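## Task

Fill the kit tray at the +y end of the table with two Y143 parts (the order says rack A, bay 1) and one D513 part (the order says rack B, bay 2). Racks A, B and C stand in that order going toward the tray, and bay 1 of each rack is the bay farthest from the tray. One listed location is wrong, so trust the part number printed on each bin. Any bin that gets pushed out of place must be returned to its own rack position, sitting flat behind its shelf lip, or the task fails. Parts count only if they stay in the tray without the robot holding them. At the end, release everything and move the gripper away.

## Robot and tools

Robot: one six-joint arm with a two-finger gripper, mounted on a carriage that travels on a floor rail along y. Joint order everywhere is waist, shoulder, elbow, forearm roll, wrist pitch, wrist roll. The rail is a separate device; arm rows never move it.

Scene frame: fixed to the table, table top at z = 0, +z up. The rail lies along y at x = 0, and y = 0 where the rail reading position_m is 0. The table starts at x = 0.31 m. The arm base sits at x = 0, y about equal to position_m, z = 0.03 m, facing +x. The tray is at the +y end; rack A is the one farthest toward -y.

execute_actions takes {"actions": [one action]} (an empty list only returns state and images). An action may hold "rows", "steps", "until" and a "rail" key.
- rows: a list of 1 to 15 rows, each applied for one control step of 1/30 s. Each row has 9 numbers, each in [-1, 1]: six joint values, then gripper position, gripper force_limit, gripper speed. The six joint values are offsets, not poses: each is measured from the joint angles at the start of the action (the last angles reported), not from the previous row. Scale: 1.0 equals 1.398 rad for waist and shoulder, 2.097 rad for elbow, 2.622 rad for the three wrist joints. Joint ranges in rad: waist, shoulder, forearm roll, wrist pitch, wrist roll -6.283 to 6.283; elbow -2.792 to 2.792. A call asking a joint more than 0.010 rad past its range is refused; a joint pushed to its true end stops there and the result may say "joint sent to its limit".
- The gripper values are absolute commands. position: +1 fully open (140 mm), pads touch near -0.8, -1 closes until blocked. force_limit: -1 about 14 N, 0 about 60 N, +1 about 107 N. speed: -1 about 30 mm/s, 0 about 140, +1 about 250.
- steps: 1 to 450 control steps, default 15, never fewer than the row count. After the last row the arm keeps heading for that row's target. Joint targets are capped at a lead over the measured angle (0.456 rad waist and shoulder, 0.683 elbow, 0.854 wrist joints), and targets that would put the hand more than 70 mm from where it is get scaled back, so large moves need several actions. Do not rely on a hold to complete a move that was cut short; send the remainder.
- until: stops the action early when all conditions hold, e.g. {"rail": {"position_status": ["!=", "moving"]}}, or {"all": {"status": "ended"}} / {"any": {"status": "ended"}}. Numbers need a comparison ("=", "!=", "<", "<=", ">", ">="). It does not halt motion.
- rail: {"position_m": target in m, -2 to 2, an absolute place on the track}, optional "speed_m_s" 0.01 to 1 (starts at 1, persists), or {"stop": true}. After sending a target, wait with until on position_status, and let the carriage arrive before placing the hand at a point or ending a scene. It accelerates and brakes at 2 m/s2.

Results: end_effector_position (m) and end_effector_quat_wxyz in the scene frame, with velocities; this point lies between the closed pads (fingertips about 33 mm past it closed, 9 mm open; closing pushes the tips about 24 mm further out, so keep clearance above surfaces). The printed position drifts more at long reach. Joint positions and velocities list rail first, then the six joints. Joint torques list the six joints, with offsets and noise. object_status: 0 moving, 1 blocked while opening, 2 blocked while closing (a grip), 3 reached the command or pads met. position_measured is in counts: 3 open, 230 closed. To tighten a grip, raise force_limit and change position slightly, e.g. -1 to -0.98. Rail reports position_m, position_status (moving, done, contact_stop, time_out, stopped, stopped_with_arm) and position_answer (taken, not_taken; resend if not_taken). "joint command not followed" or "pose unreachable" means the arm was blocked; send followable rows, then resend the rail target.

zoom_image: {"camera": one of cam_bench_left, cam_bench_right, cam_high, cam_low, cam_wrist, "region": [x0, y0, x1, y1]} in pixels of that camera's latest image, region no larger than 504 by 504. Use it to read bin labels.

finished_scene: {"scene": n} ends that scene irreversibly once the goal holds; its result reports success and gives the next task.

Cautions: contact torque over a joint's limit (waist and shoulder 312, elbow 147, wrist joints 41.4 N m, held weight included) or an outside force of 144 N stops the arm for 10 s. Holding loads heats motors; a MOTOR HOT line warns before an over-temperature brake. Parts may be tugged briefly while held. Never knock anything off the table, avoid drops, slams and hard shoves, and put any displaced bin back flat behind its shelf lip. The robot keeps its last command while you think, so finish with the gripper open and clear.

Each tool is called after "Emit:" as name([rows], argument=value, ...), one row to a line, values as JSON.

## Session

Emit:
execute_actions(actions=[])

Scene clock: 0.00 s.
end_effector_position=(+0.7397, -1.3241, +0.2794) position_measured=3 object_status=3 end_effector_quat_wxyz=(+0.616, +0.614, +0.387, +0.305) end_effector_velocity=(+0.000, +0.000, +0.000) end_effector_angular_velocity=(+0.000, +0.000, +0.000)
Joint positions: [-1.945  1.011  0.814  1.346 -1.531  1.533  2.056]
Joint velocities: [ 0.  0.  0.  0.  0. -0.  0.]
Joint torques (N m, as the joint torque sensors report them, + toward a larger angle): no reading
rail: position_m=-1.945 position_m_goal=-1.945 speed_m_s=1.00 position_status=done position_answer=taken refusals=0

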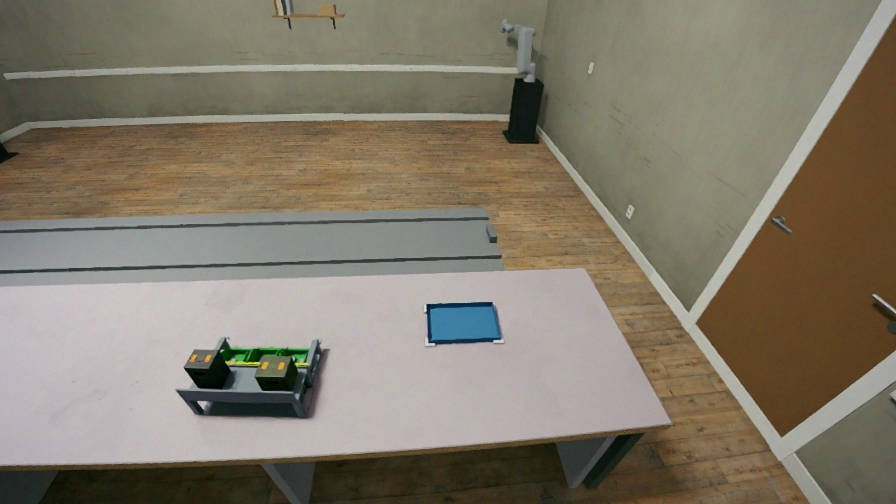

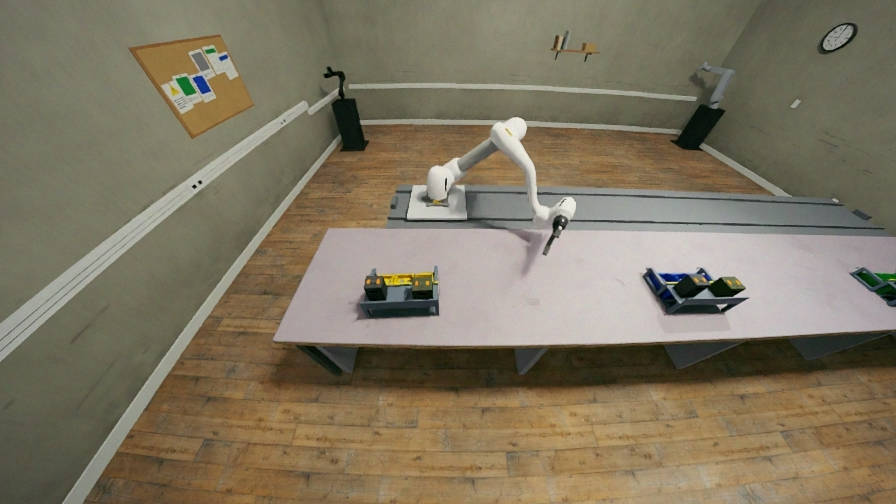

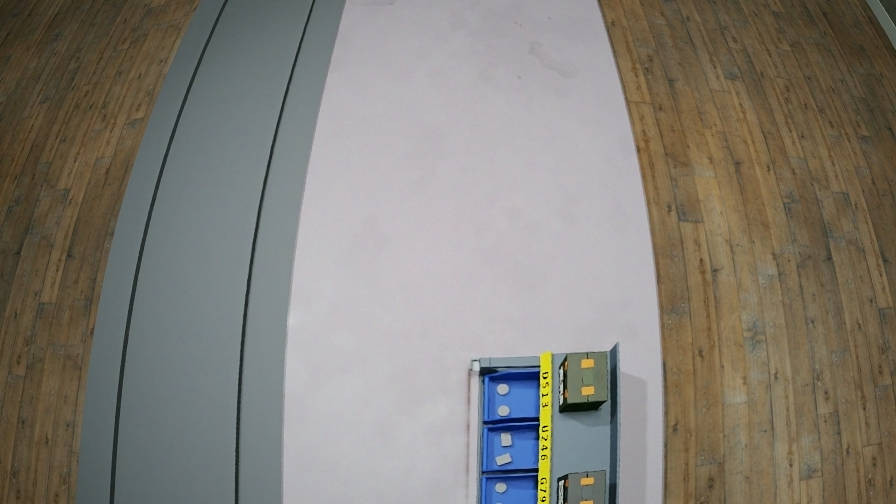

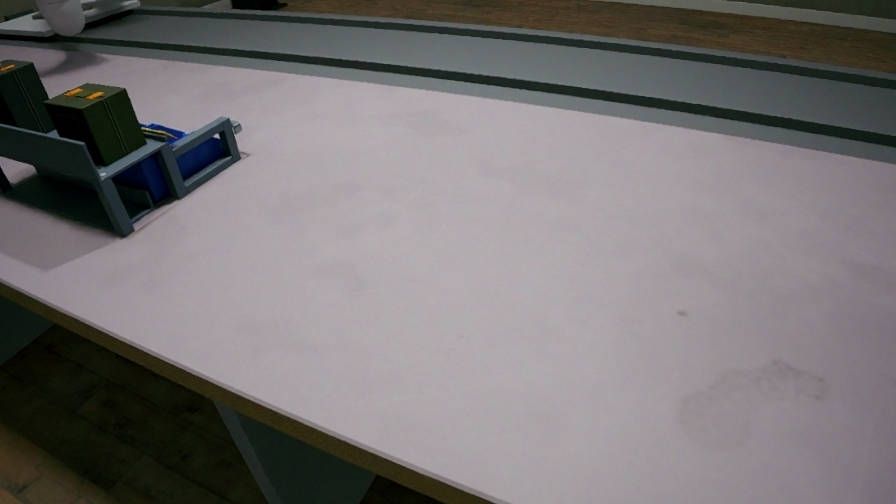

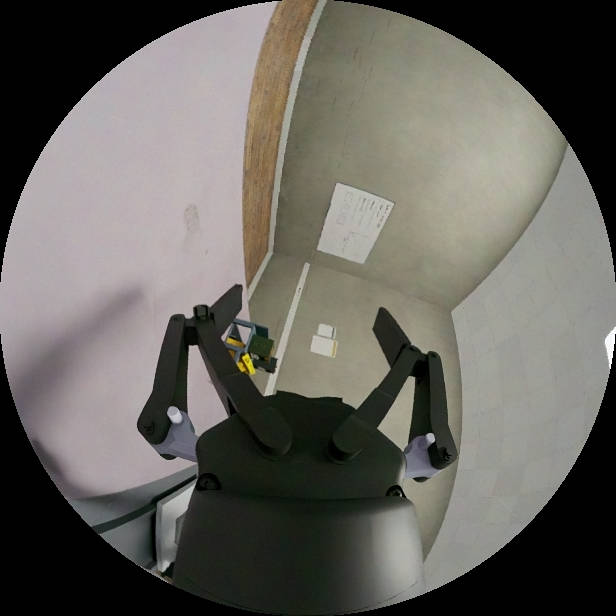

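Emit:
execute_actions([
  {"rows":[[-0.4,-0.4585,0,0,0,-0.4,-0.38,0,0]],"rail":{"position_m":-2},"steps":30},
])

Scene clock: 2.67 s.
end_effector_position=(+0.8152, -1.7888, +0.6651) position_measured=177 object_status=3 end_effector_quat_wxyz=(+0.686, +0.626, +0.362, +0.084) end_effector_velocity=(-0.106, -0.460, +0.381) end_effector_angular_velocity=(-0.170, +0.200, -0.366)
Joint positions: [-2.     0.615  0.37   1.346 -1.531  1.533  1.312]
Joint velocities: [ 0.    -0.399 -0.483 -0.     0.    -0.    -0.746]
Joint torques (N m, as the joint torque sensors report them, + toward a larger angle): [  5.5  -76.39 -43.07  -1.71   0.75  -0.5 ]
rail: position_m=-2.000 position_m_goal=-2.000 speed_m_s=1.00 position_status=done position_answer=taken refusals=0

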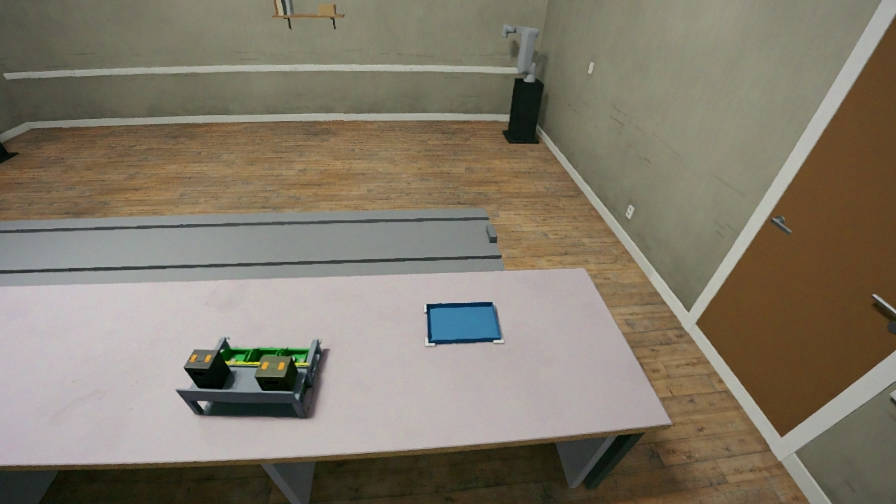

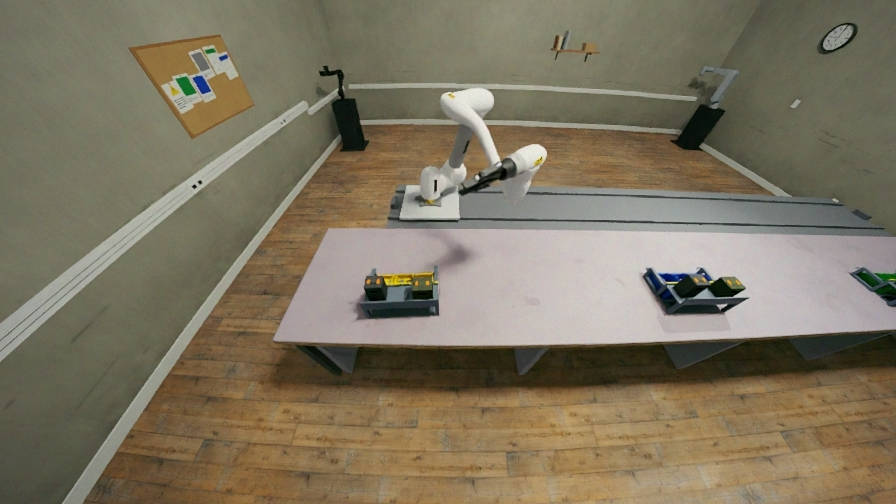

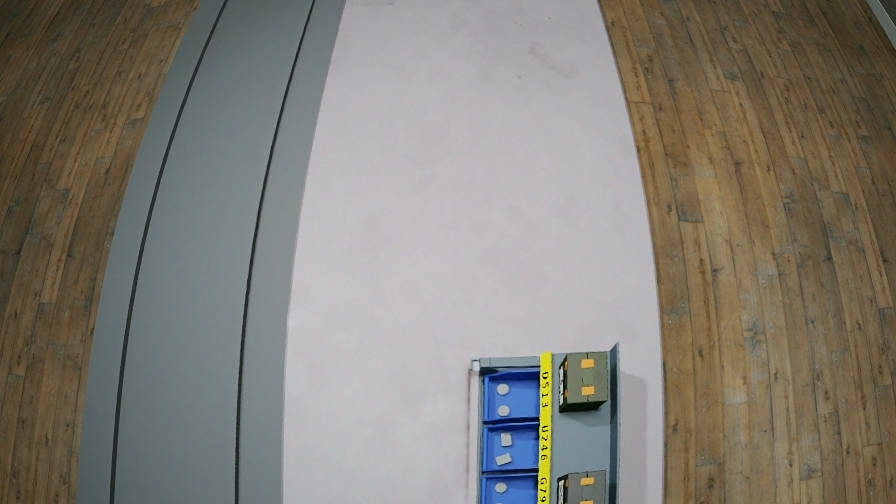

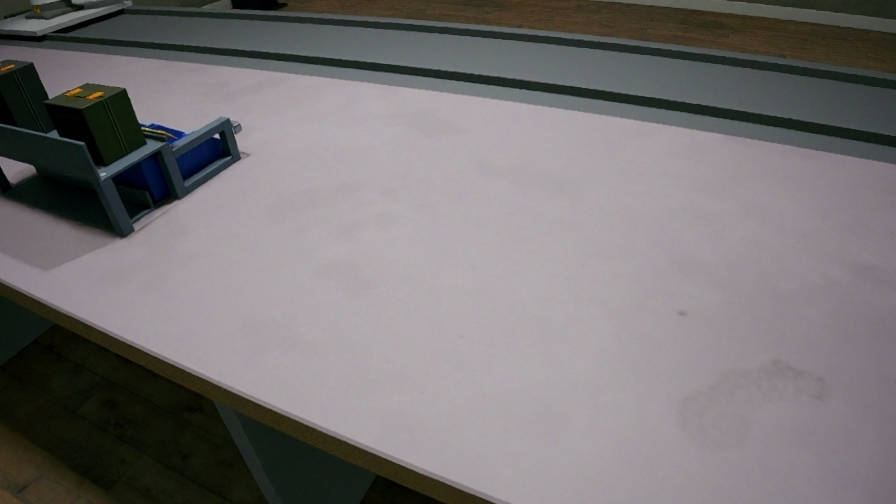

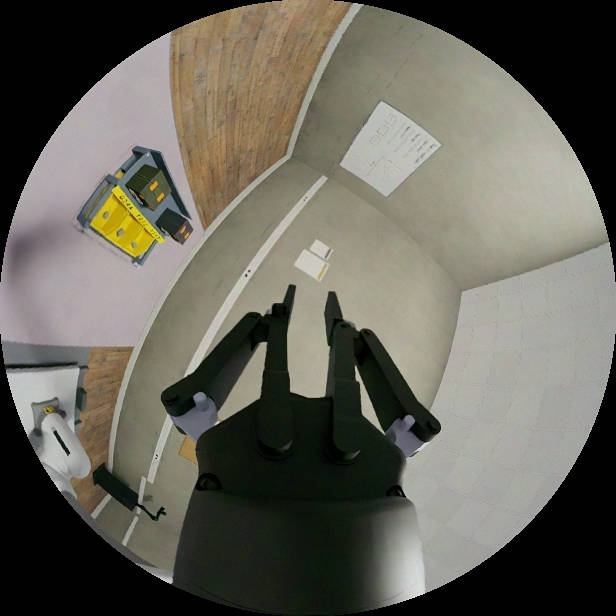

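Emit:
execute_actions([
  {"rows":[[-0.69,-0.015,0.1837,0.584,-0.218,-0.634,-0.38,0,0]],"steps":75},
])

Scene clock: 8.67 s.
end_effector_position=(+0.7007, -2.2191, +0.1620) position_measured=177 object_status=3 end_effector_quat_wxyz=(+0.046, +0.706, +0.706, +0.021) end_effector_velocity=(-0.000, +0.000, -0.000) end_effector_angular_velocity=(+0.000, +0.000, -0.000)
Joint positions: [-2.    -0.35   0.349  1.731  0.     0.961 -0.35 ]
Joint velocities: [ 0. -0. -0.  0. -0. -0.  0.]
Joint torques (N m, as the joint torque sensors report them, + toward a larger angle): [  2.66 -69.81 -37.03   4.18   0.73  -0.25]
rail: position_m=-2.000 position_m_goal=-2.000 speed_m_s=1.00 position_status=done position_answer=taken refusals=0

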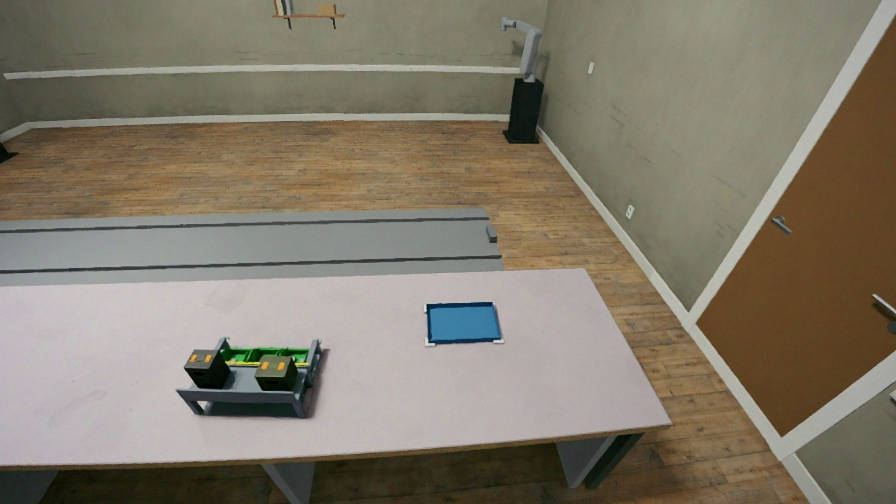

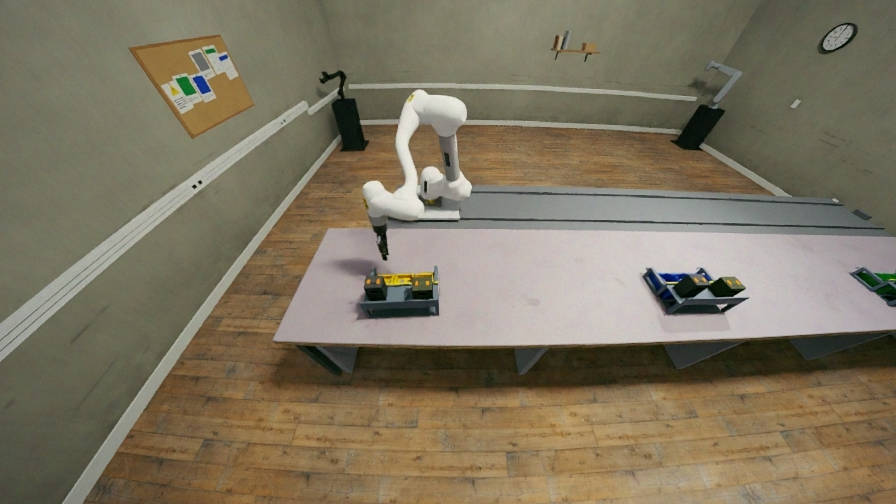

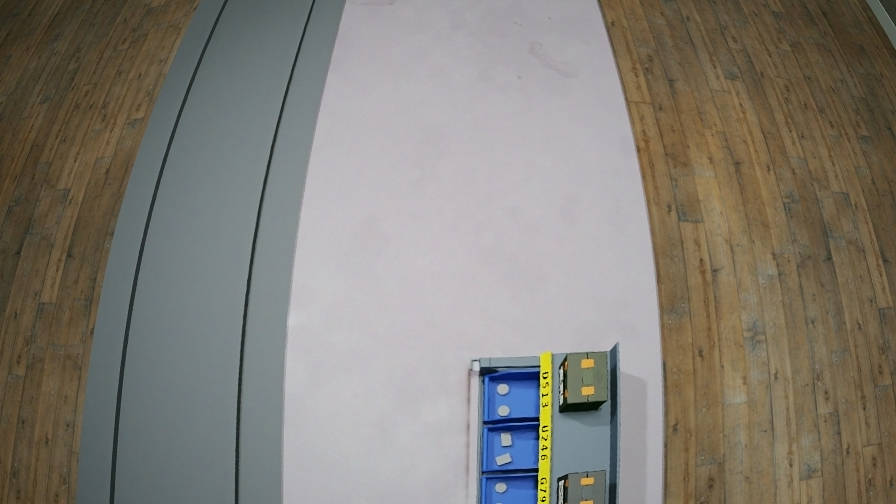

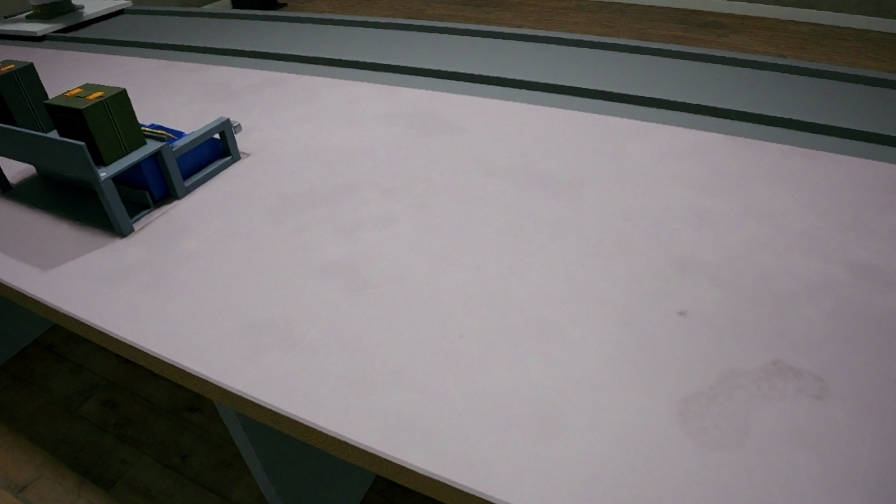

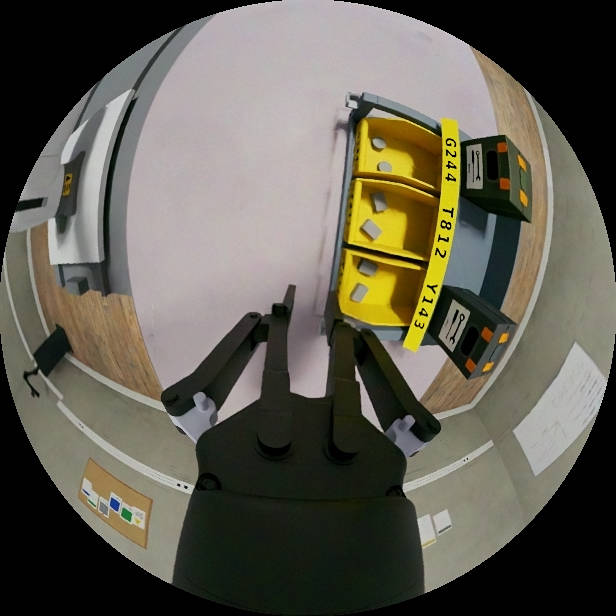

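Emit:
execute_actions([
  {"rows":[[0.007,0.056,-0.052,0,0.012,0.004,-0.38,0,0],[0.014,0.112,-0.1036,0,0.0233,0.0075,-0.38,0,0]],"steps":25},
])

Emit:
zoom_image(camera="cam_wrist", region=[230,190,390,330])

Scene clock: 12.10 s.
end_effector_position=(+0.8030, -2.2390, +0.1518) position_measured=177 object_status=3 end_effector_quat_wxyz=(+0.045, +0.706, +0.706, +0.022) end_effector_velocity=(+0.000, -0.000, +0.001) end_effector_angular_velocity=(-0.000, -0.001, -0.000)
Joint positions: [-2.    -0.331  0.505  1.514  0.     1.022 -0.33 ]
Joint velocities: [ 0.    -0.    -0.001 -0.     0.     0.     0.   ]
Joint torques (N m, as the joint torque sensors report them, + toward a larger angle): [  2.64 -85.39 -38.44   4.5    0.32  -0.26]
rail: position_m=-2.000 position_m_goal=-2.000 speed_m_s=1.00 position_status=done position_answer=taken refusals=0

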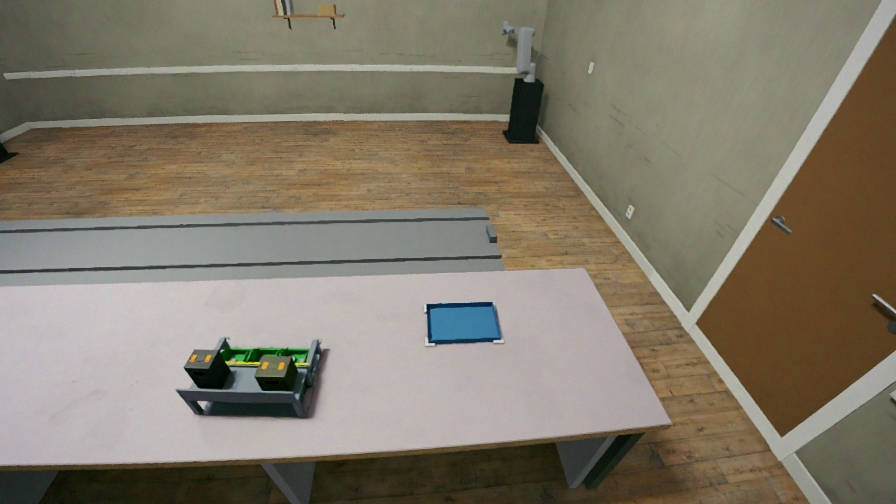

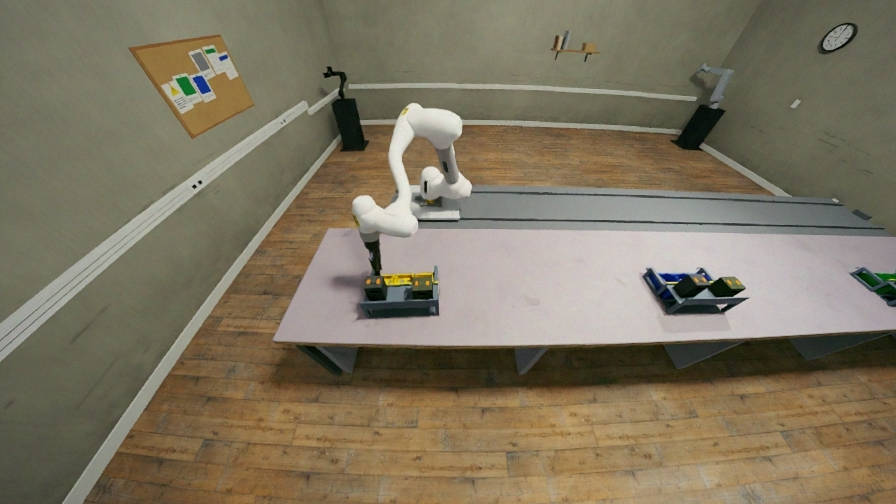

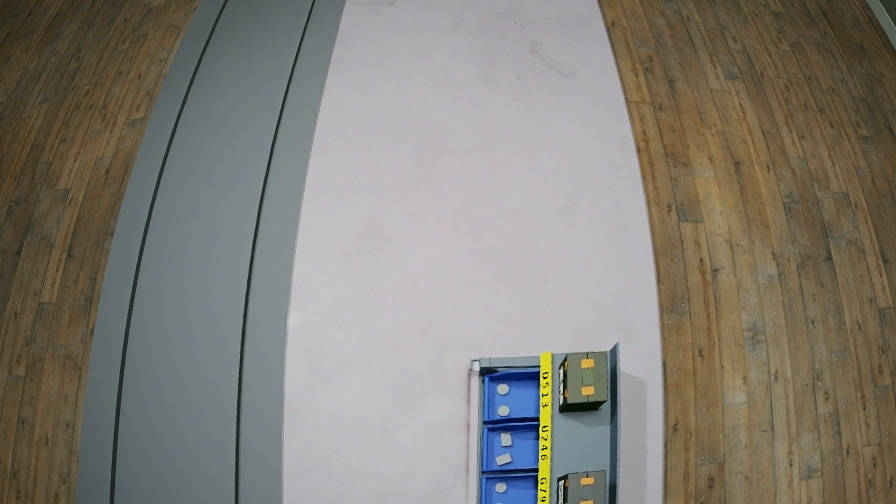

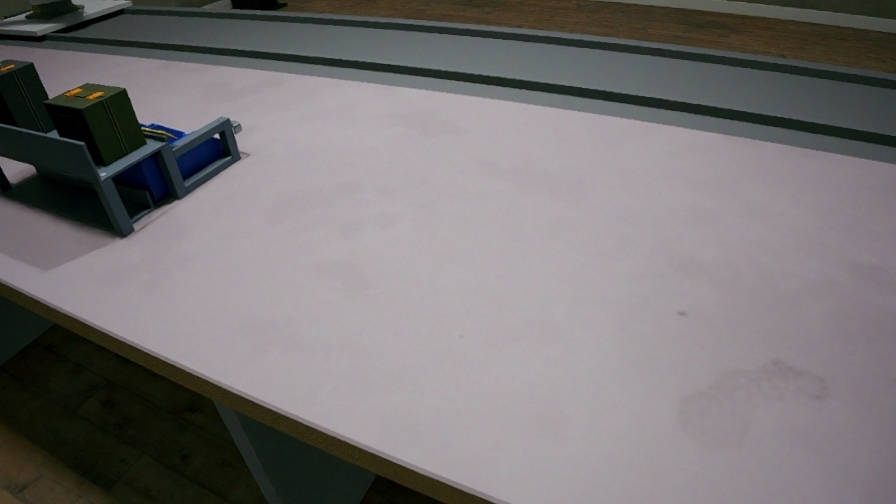

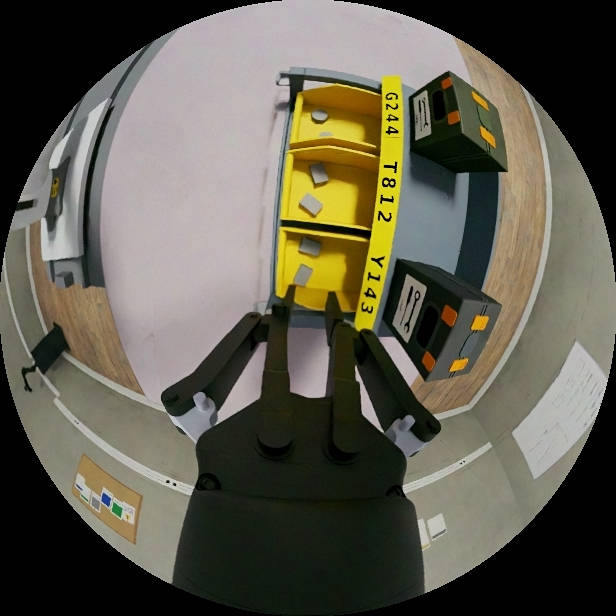

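Region (230, 190, 390, 330) of cam_wrist's 616x616 image, scaled by 3.150, with more detail than that image has; it fills the top 441 rows of this view, and the rest is white.

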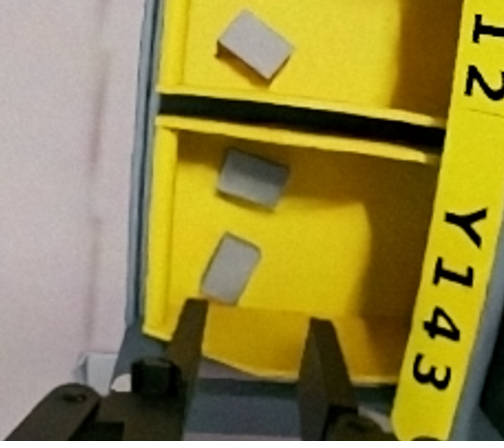

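Emit:
execute_actions([
  {"rows":[[0,0.012,0.009,0,-0.014,0.05,-0.38,0,0],[0,0.025,0.0175,0,-0.027,0.103,-0.38,0,0],[0,0.037,0.026,0,-0.04,0.103,-0.38,0,0],[0,0.0496,0.035,0,-0.0543,0.103,-0.38,0,0]],"steps":25},
])

Emit:
zoom_image(camera="cam_wrist", region=[230,210,390,350])

Scene clock: 20.50 s.
end_effector_position=(+0.8003, -2.2381, +0.0604) position_measured=177 object_status=3 end_effector_quat_wxyz=(+0.041, +0.795, +0.605, +0.028) end_effector_velocity=(+0.000, -0.000, +0.000) end_effector_angular_velocity=(-0.000, -0.000, -0.000)
Joint positions: [-2.    -0.331  0.575  1.587  0.     0.88  -0.06 ]
Joint velocities: [ 0.  0. -0.  0.  0. -0.  0.]
Joint torques (N m, as the joint torque sensors report them, + toward a larger angle): [  3.92 -89.32 -35.92   4.06   0.31  -0.2 ]
rail: position_m=-2.000 position_m_goal=-2.000 speed_m_s=1.00 position_status=done position_answer=taken refusals=0

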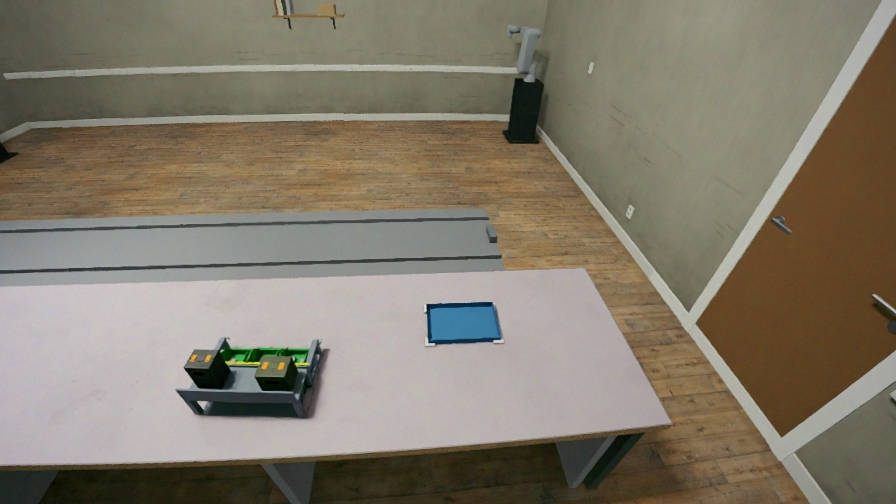

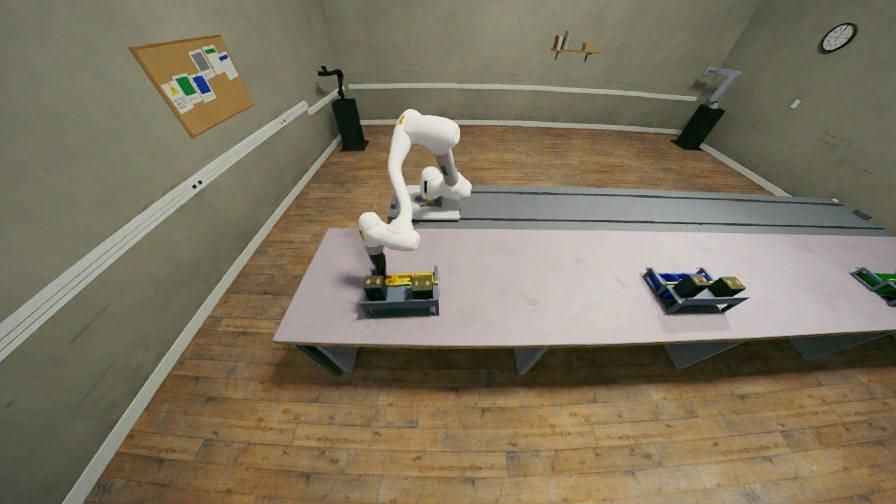

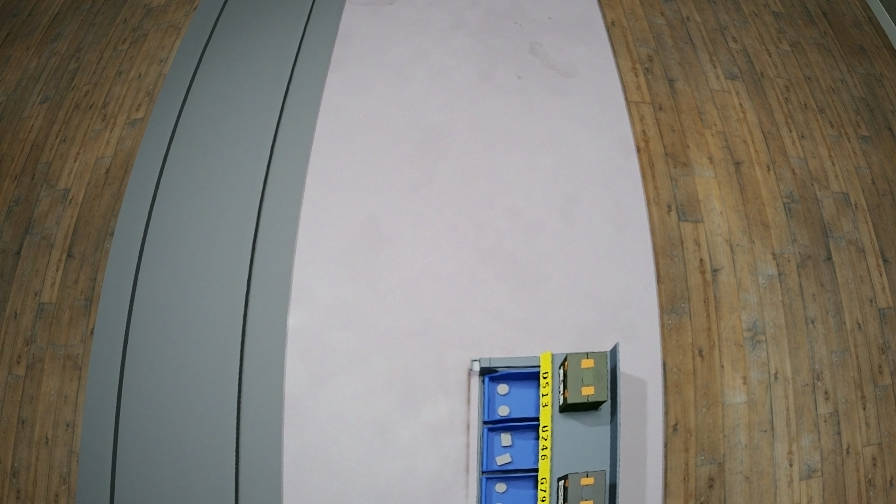

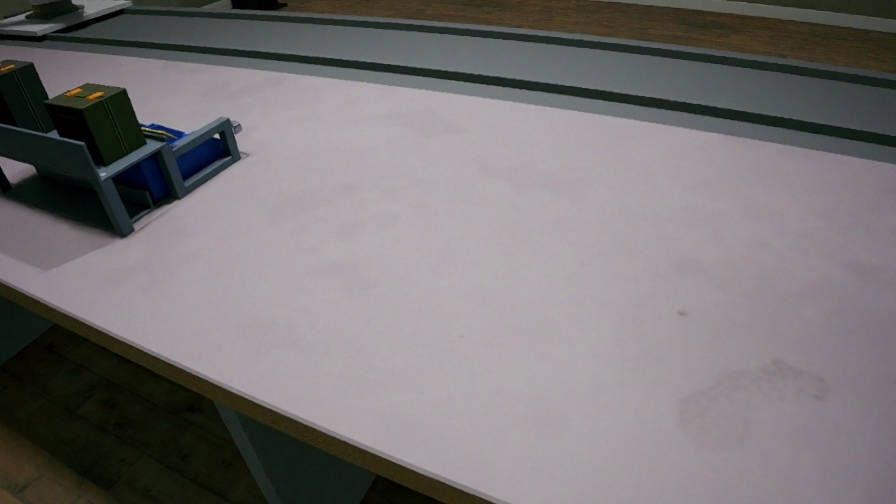

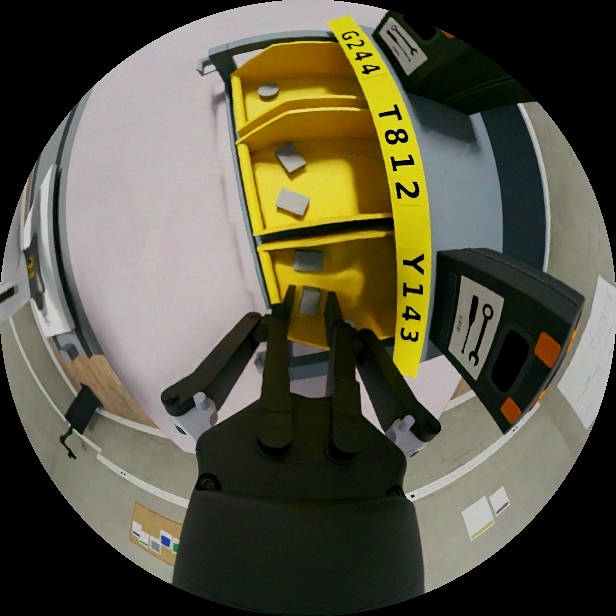

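Region (230, 210, 390, 350) of cam_wrist's 616x616 image, scaled by 3.150, with more detail than that image has; it fills the top 441 rows of this view, and the rest is white.

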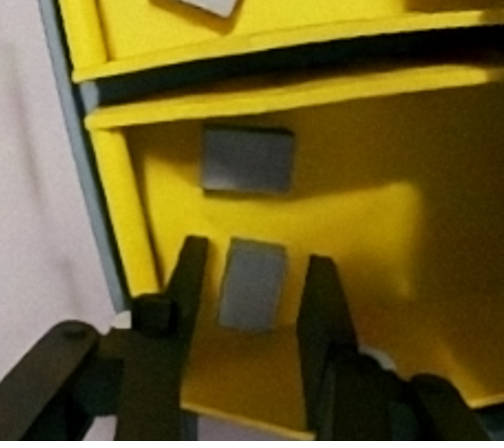

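Emit:
execute_actions([
  {"rows":[[-0.003,0.0077,0.0034,0,-0.0069,0,-0.38,0,0],[-0.003,0.0077,0.0034,0,-0.0069,0,-0.38,0,0],[-0.003,0.0077,0.0034,0,-0.0069,0,-0.38,0,0],[-0.003,0.0077,0.0034,0,-0.0069,0,-0.38,0,0],[-0.003,0.0077,0.0034,0,-0.0069,0,-0.38,0,0],[-0.003,0.0077,0.0034,0,-0.0069,0,-0.38,0,0],[-0.003,0.0077,0.0034,0,-0.0069,0,-0.38,0,0],[-0.003,0.0077,0.0034,0,-0.0069,0,-0.38,0,0],[-0.003,0.0077,0.0034,0,-0.0069,0,-0.38,0,0],[-0.003,0.0077,0.0034,0,-0.0069,0,-0.38,0,0],[-0.003,0.0077,0.0034,0,-0.0069,0,-1,0,-0.5]],"steps":28},
])

Emit:
execute_actions([
  {"rows":[[0,-0.015,-0.009,0,0.015,0,-1,0,-0.5],[0,-0.03,-0.018,0,0.03,0,-1,0,-0.5],[0,-0.045,-0.027,0,0.045,0,-1,0,-0.5],[0,-0.0626,-0.0363,0,0.0629,0,-1,0,-0.5]],"steps":18},
])

Scene clock: 24.23 s.
end_effector_position=(+0.7994, -2.2415, +0.0486) position_measured=204 object_status=2 end_effector_quat_wxyz=(+0.042, +0.796, +0.603, +0.028) end_effector_velocity=(-0.000, +0.000, -0.000) end_effector_angular_velocity=(+0.000, +0.000, +0.000)
Joint positions: [-2.    -0.335  0.586  1.594  0.     0.862 -0.06 ]
Joint velocities: [ 0.  0.  0.  0.  0.  0. -0.]
Joint torques (N m, as the joint torque sensors report them, + toward a larger angle): [  2.07 -82.86 -31.07   3.98  -0.09   0.16]
rail: position_m=-2.000 position_m_goal=-2.000 speed_m_s=1.00 position_status=done position_answer=taken refusals=0

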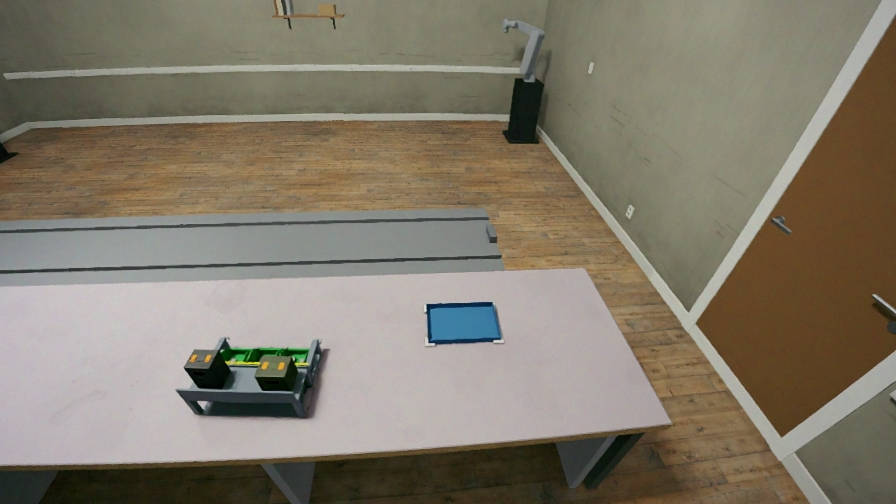

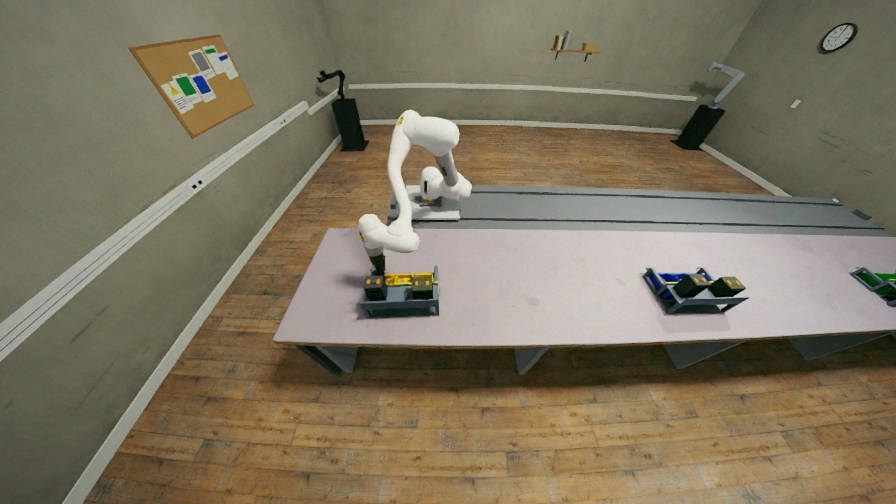

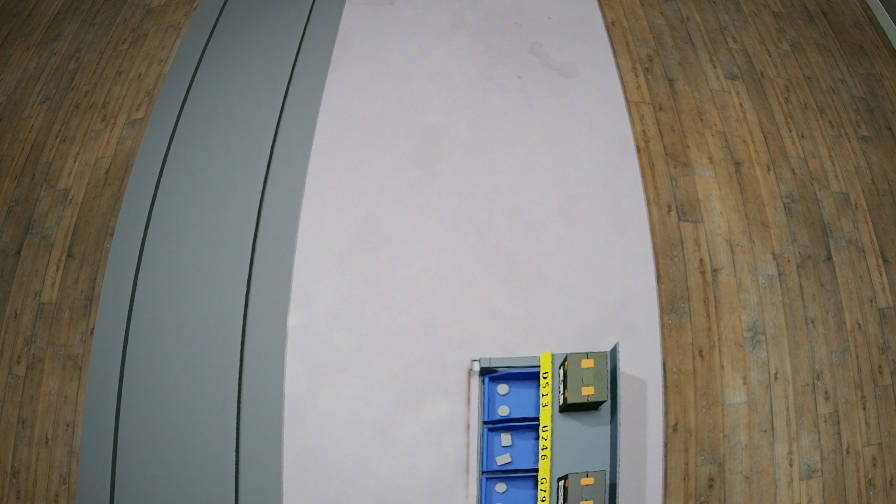

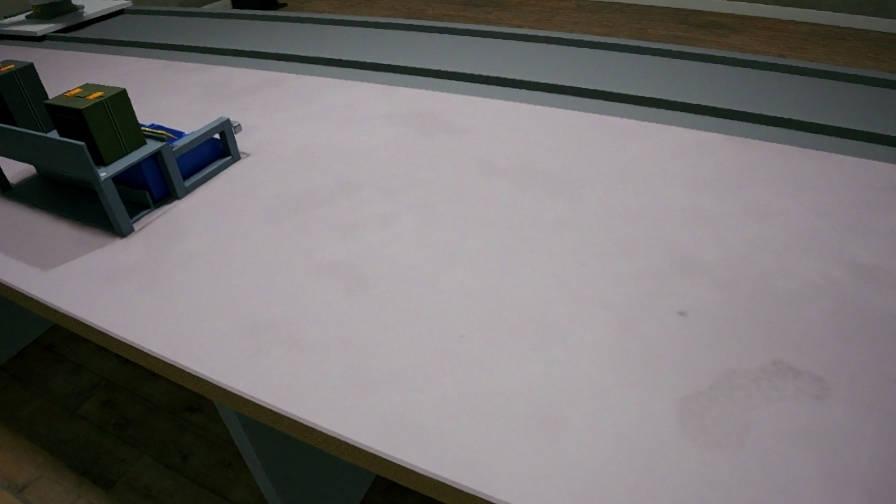

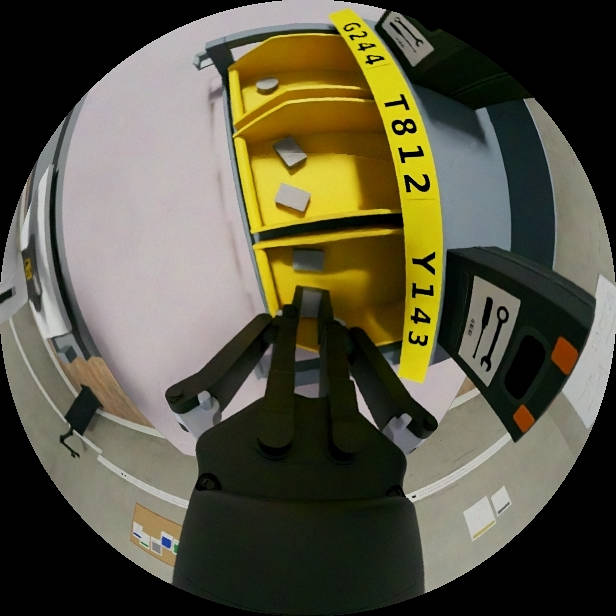

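Scene clock: 24.83 s.
end_effector_position=(+0.7985, -2.2412, +0.1555) position_measured=205 object_status=2 end_effector_quat_wxyz=(+0.041, +0.796, +0.603, +0.027) end_effector_velocity=(-0.000, -0.000, -0.001) end_effector_angular_velocity=(+0.000, +0.001, +0.000)
Joint positions: [-2.    -0.335  0.498  1.518  0.     1.027 -0.06 ]
Joint velocities: [ 0.     0.     0.001  0.    -0.     0.     0.   ]
Joint torques (N m, as the joint torque sensors report them, + toward a larger angle): [  4.11 -87.68 -40.79   4.41   0.18  -0.05]
rail: position_m=-2.000 position_m_goal=-2.000 speed_m_s=1.00 position_status=done position_answer=taken refusals=0

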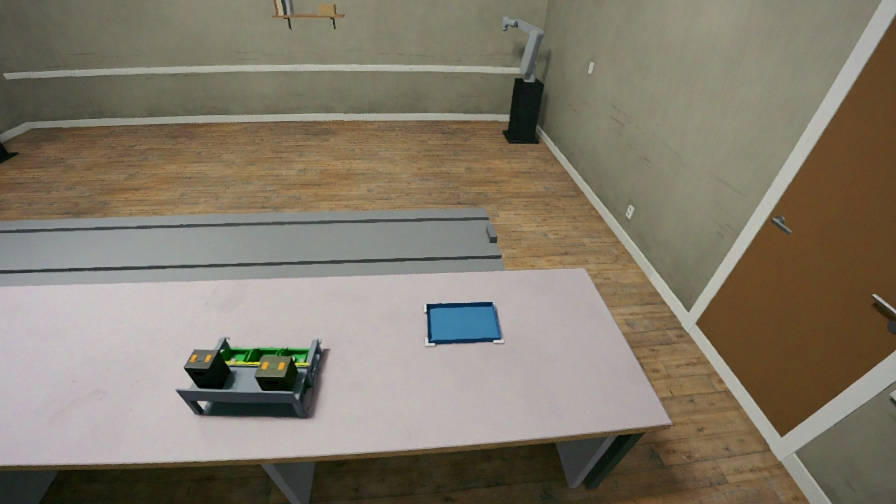

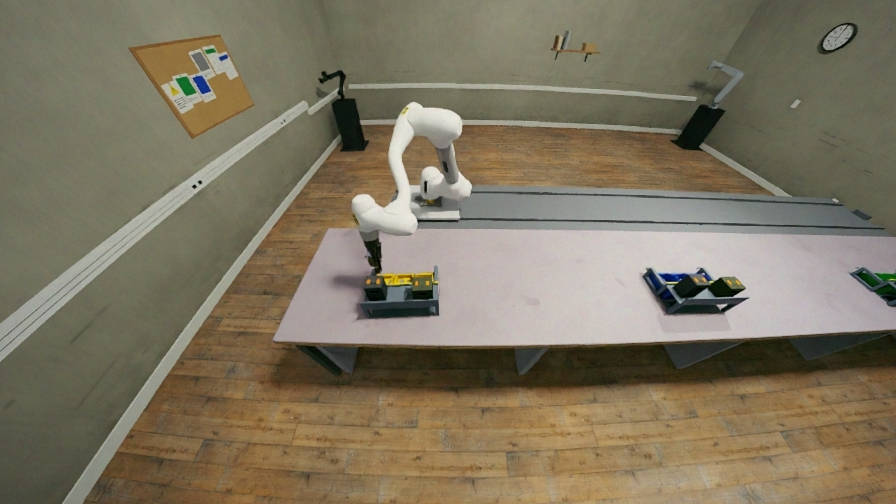

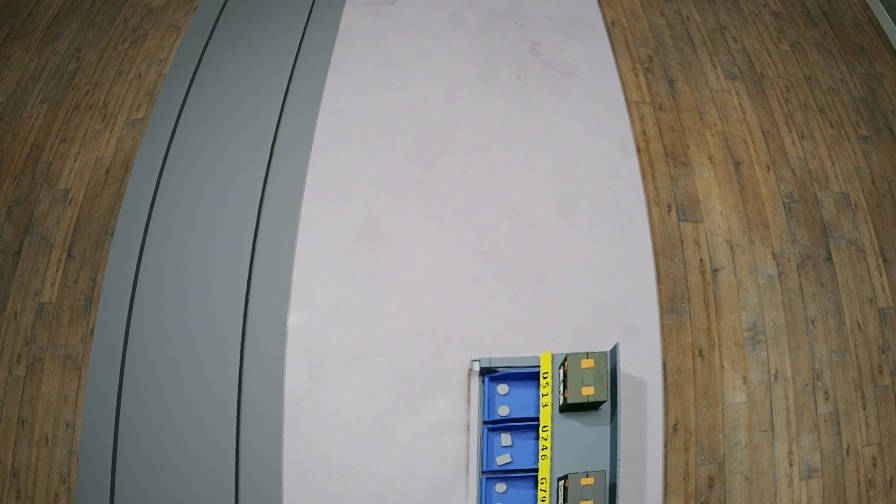

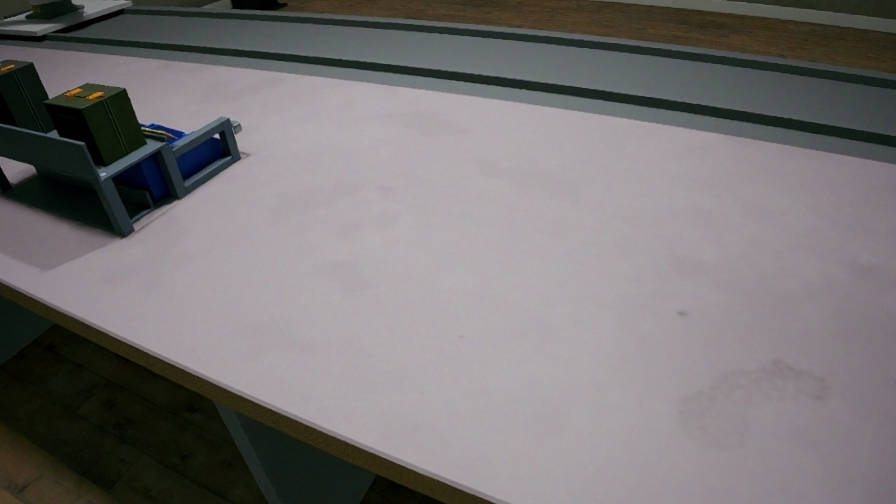

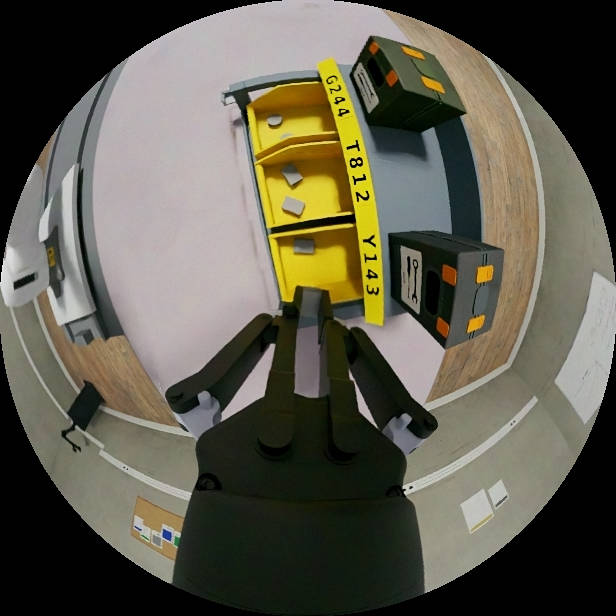

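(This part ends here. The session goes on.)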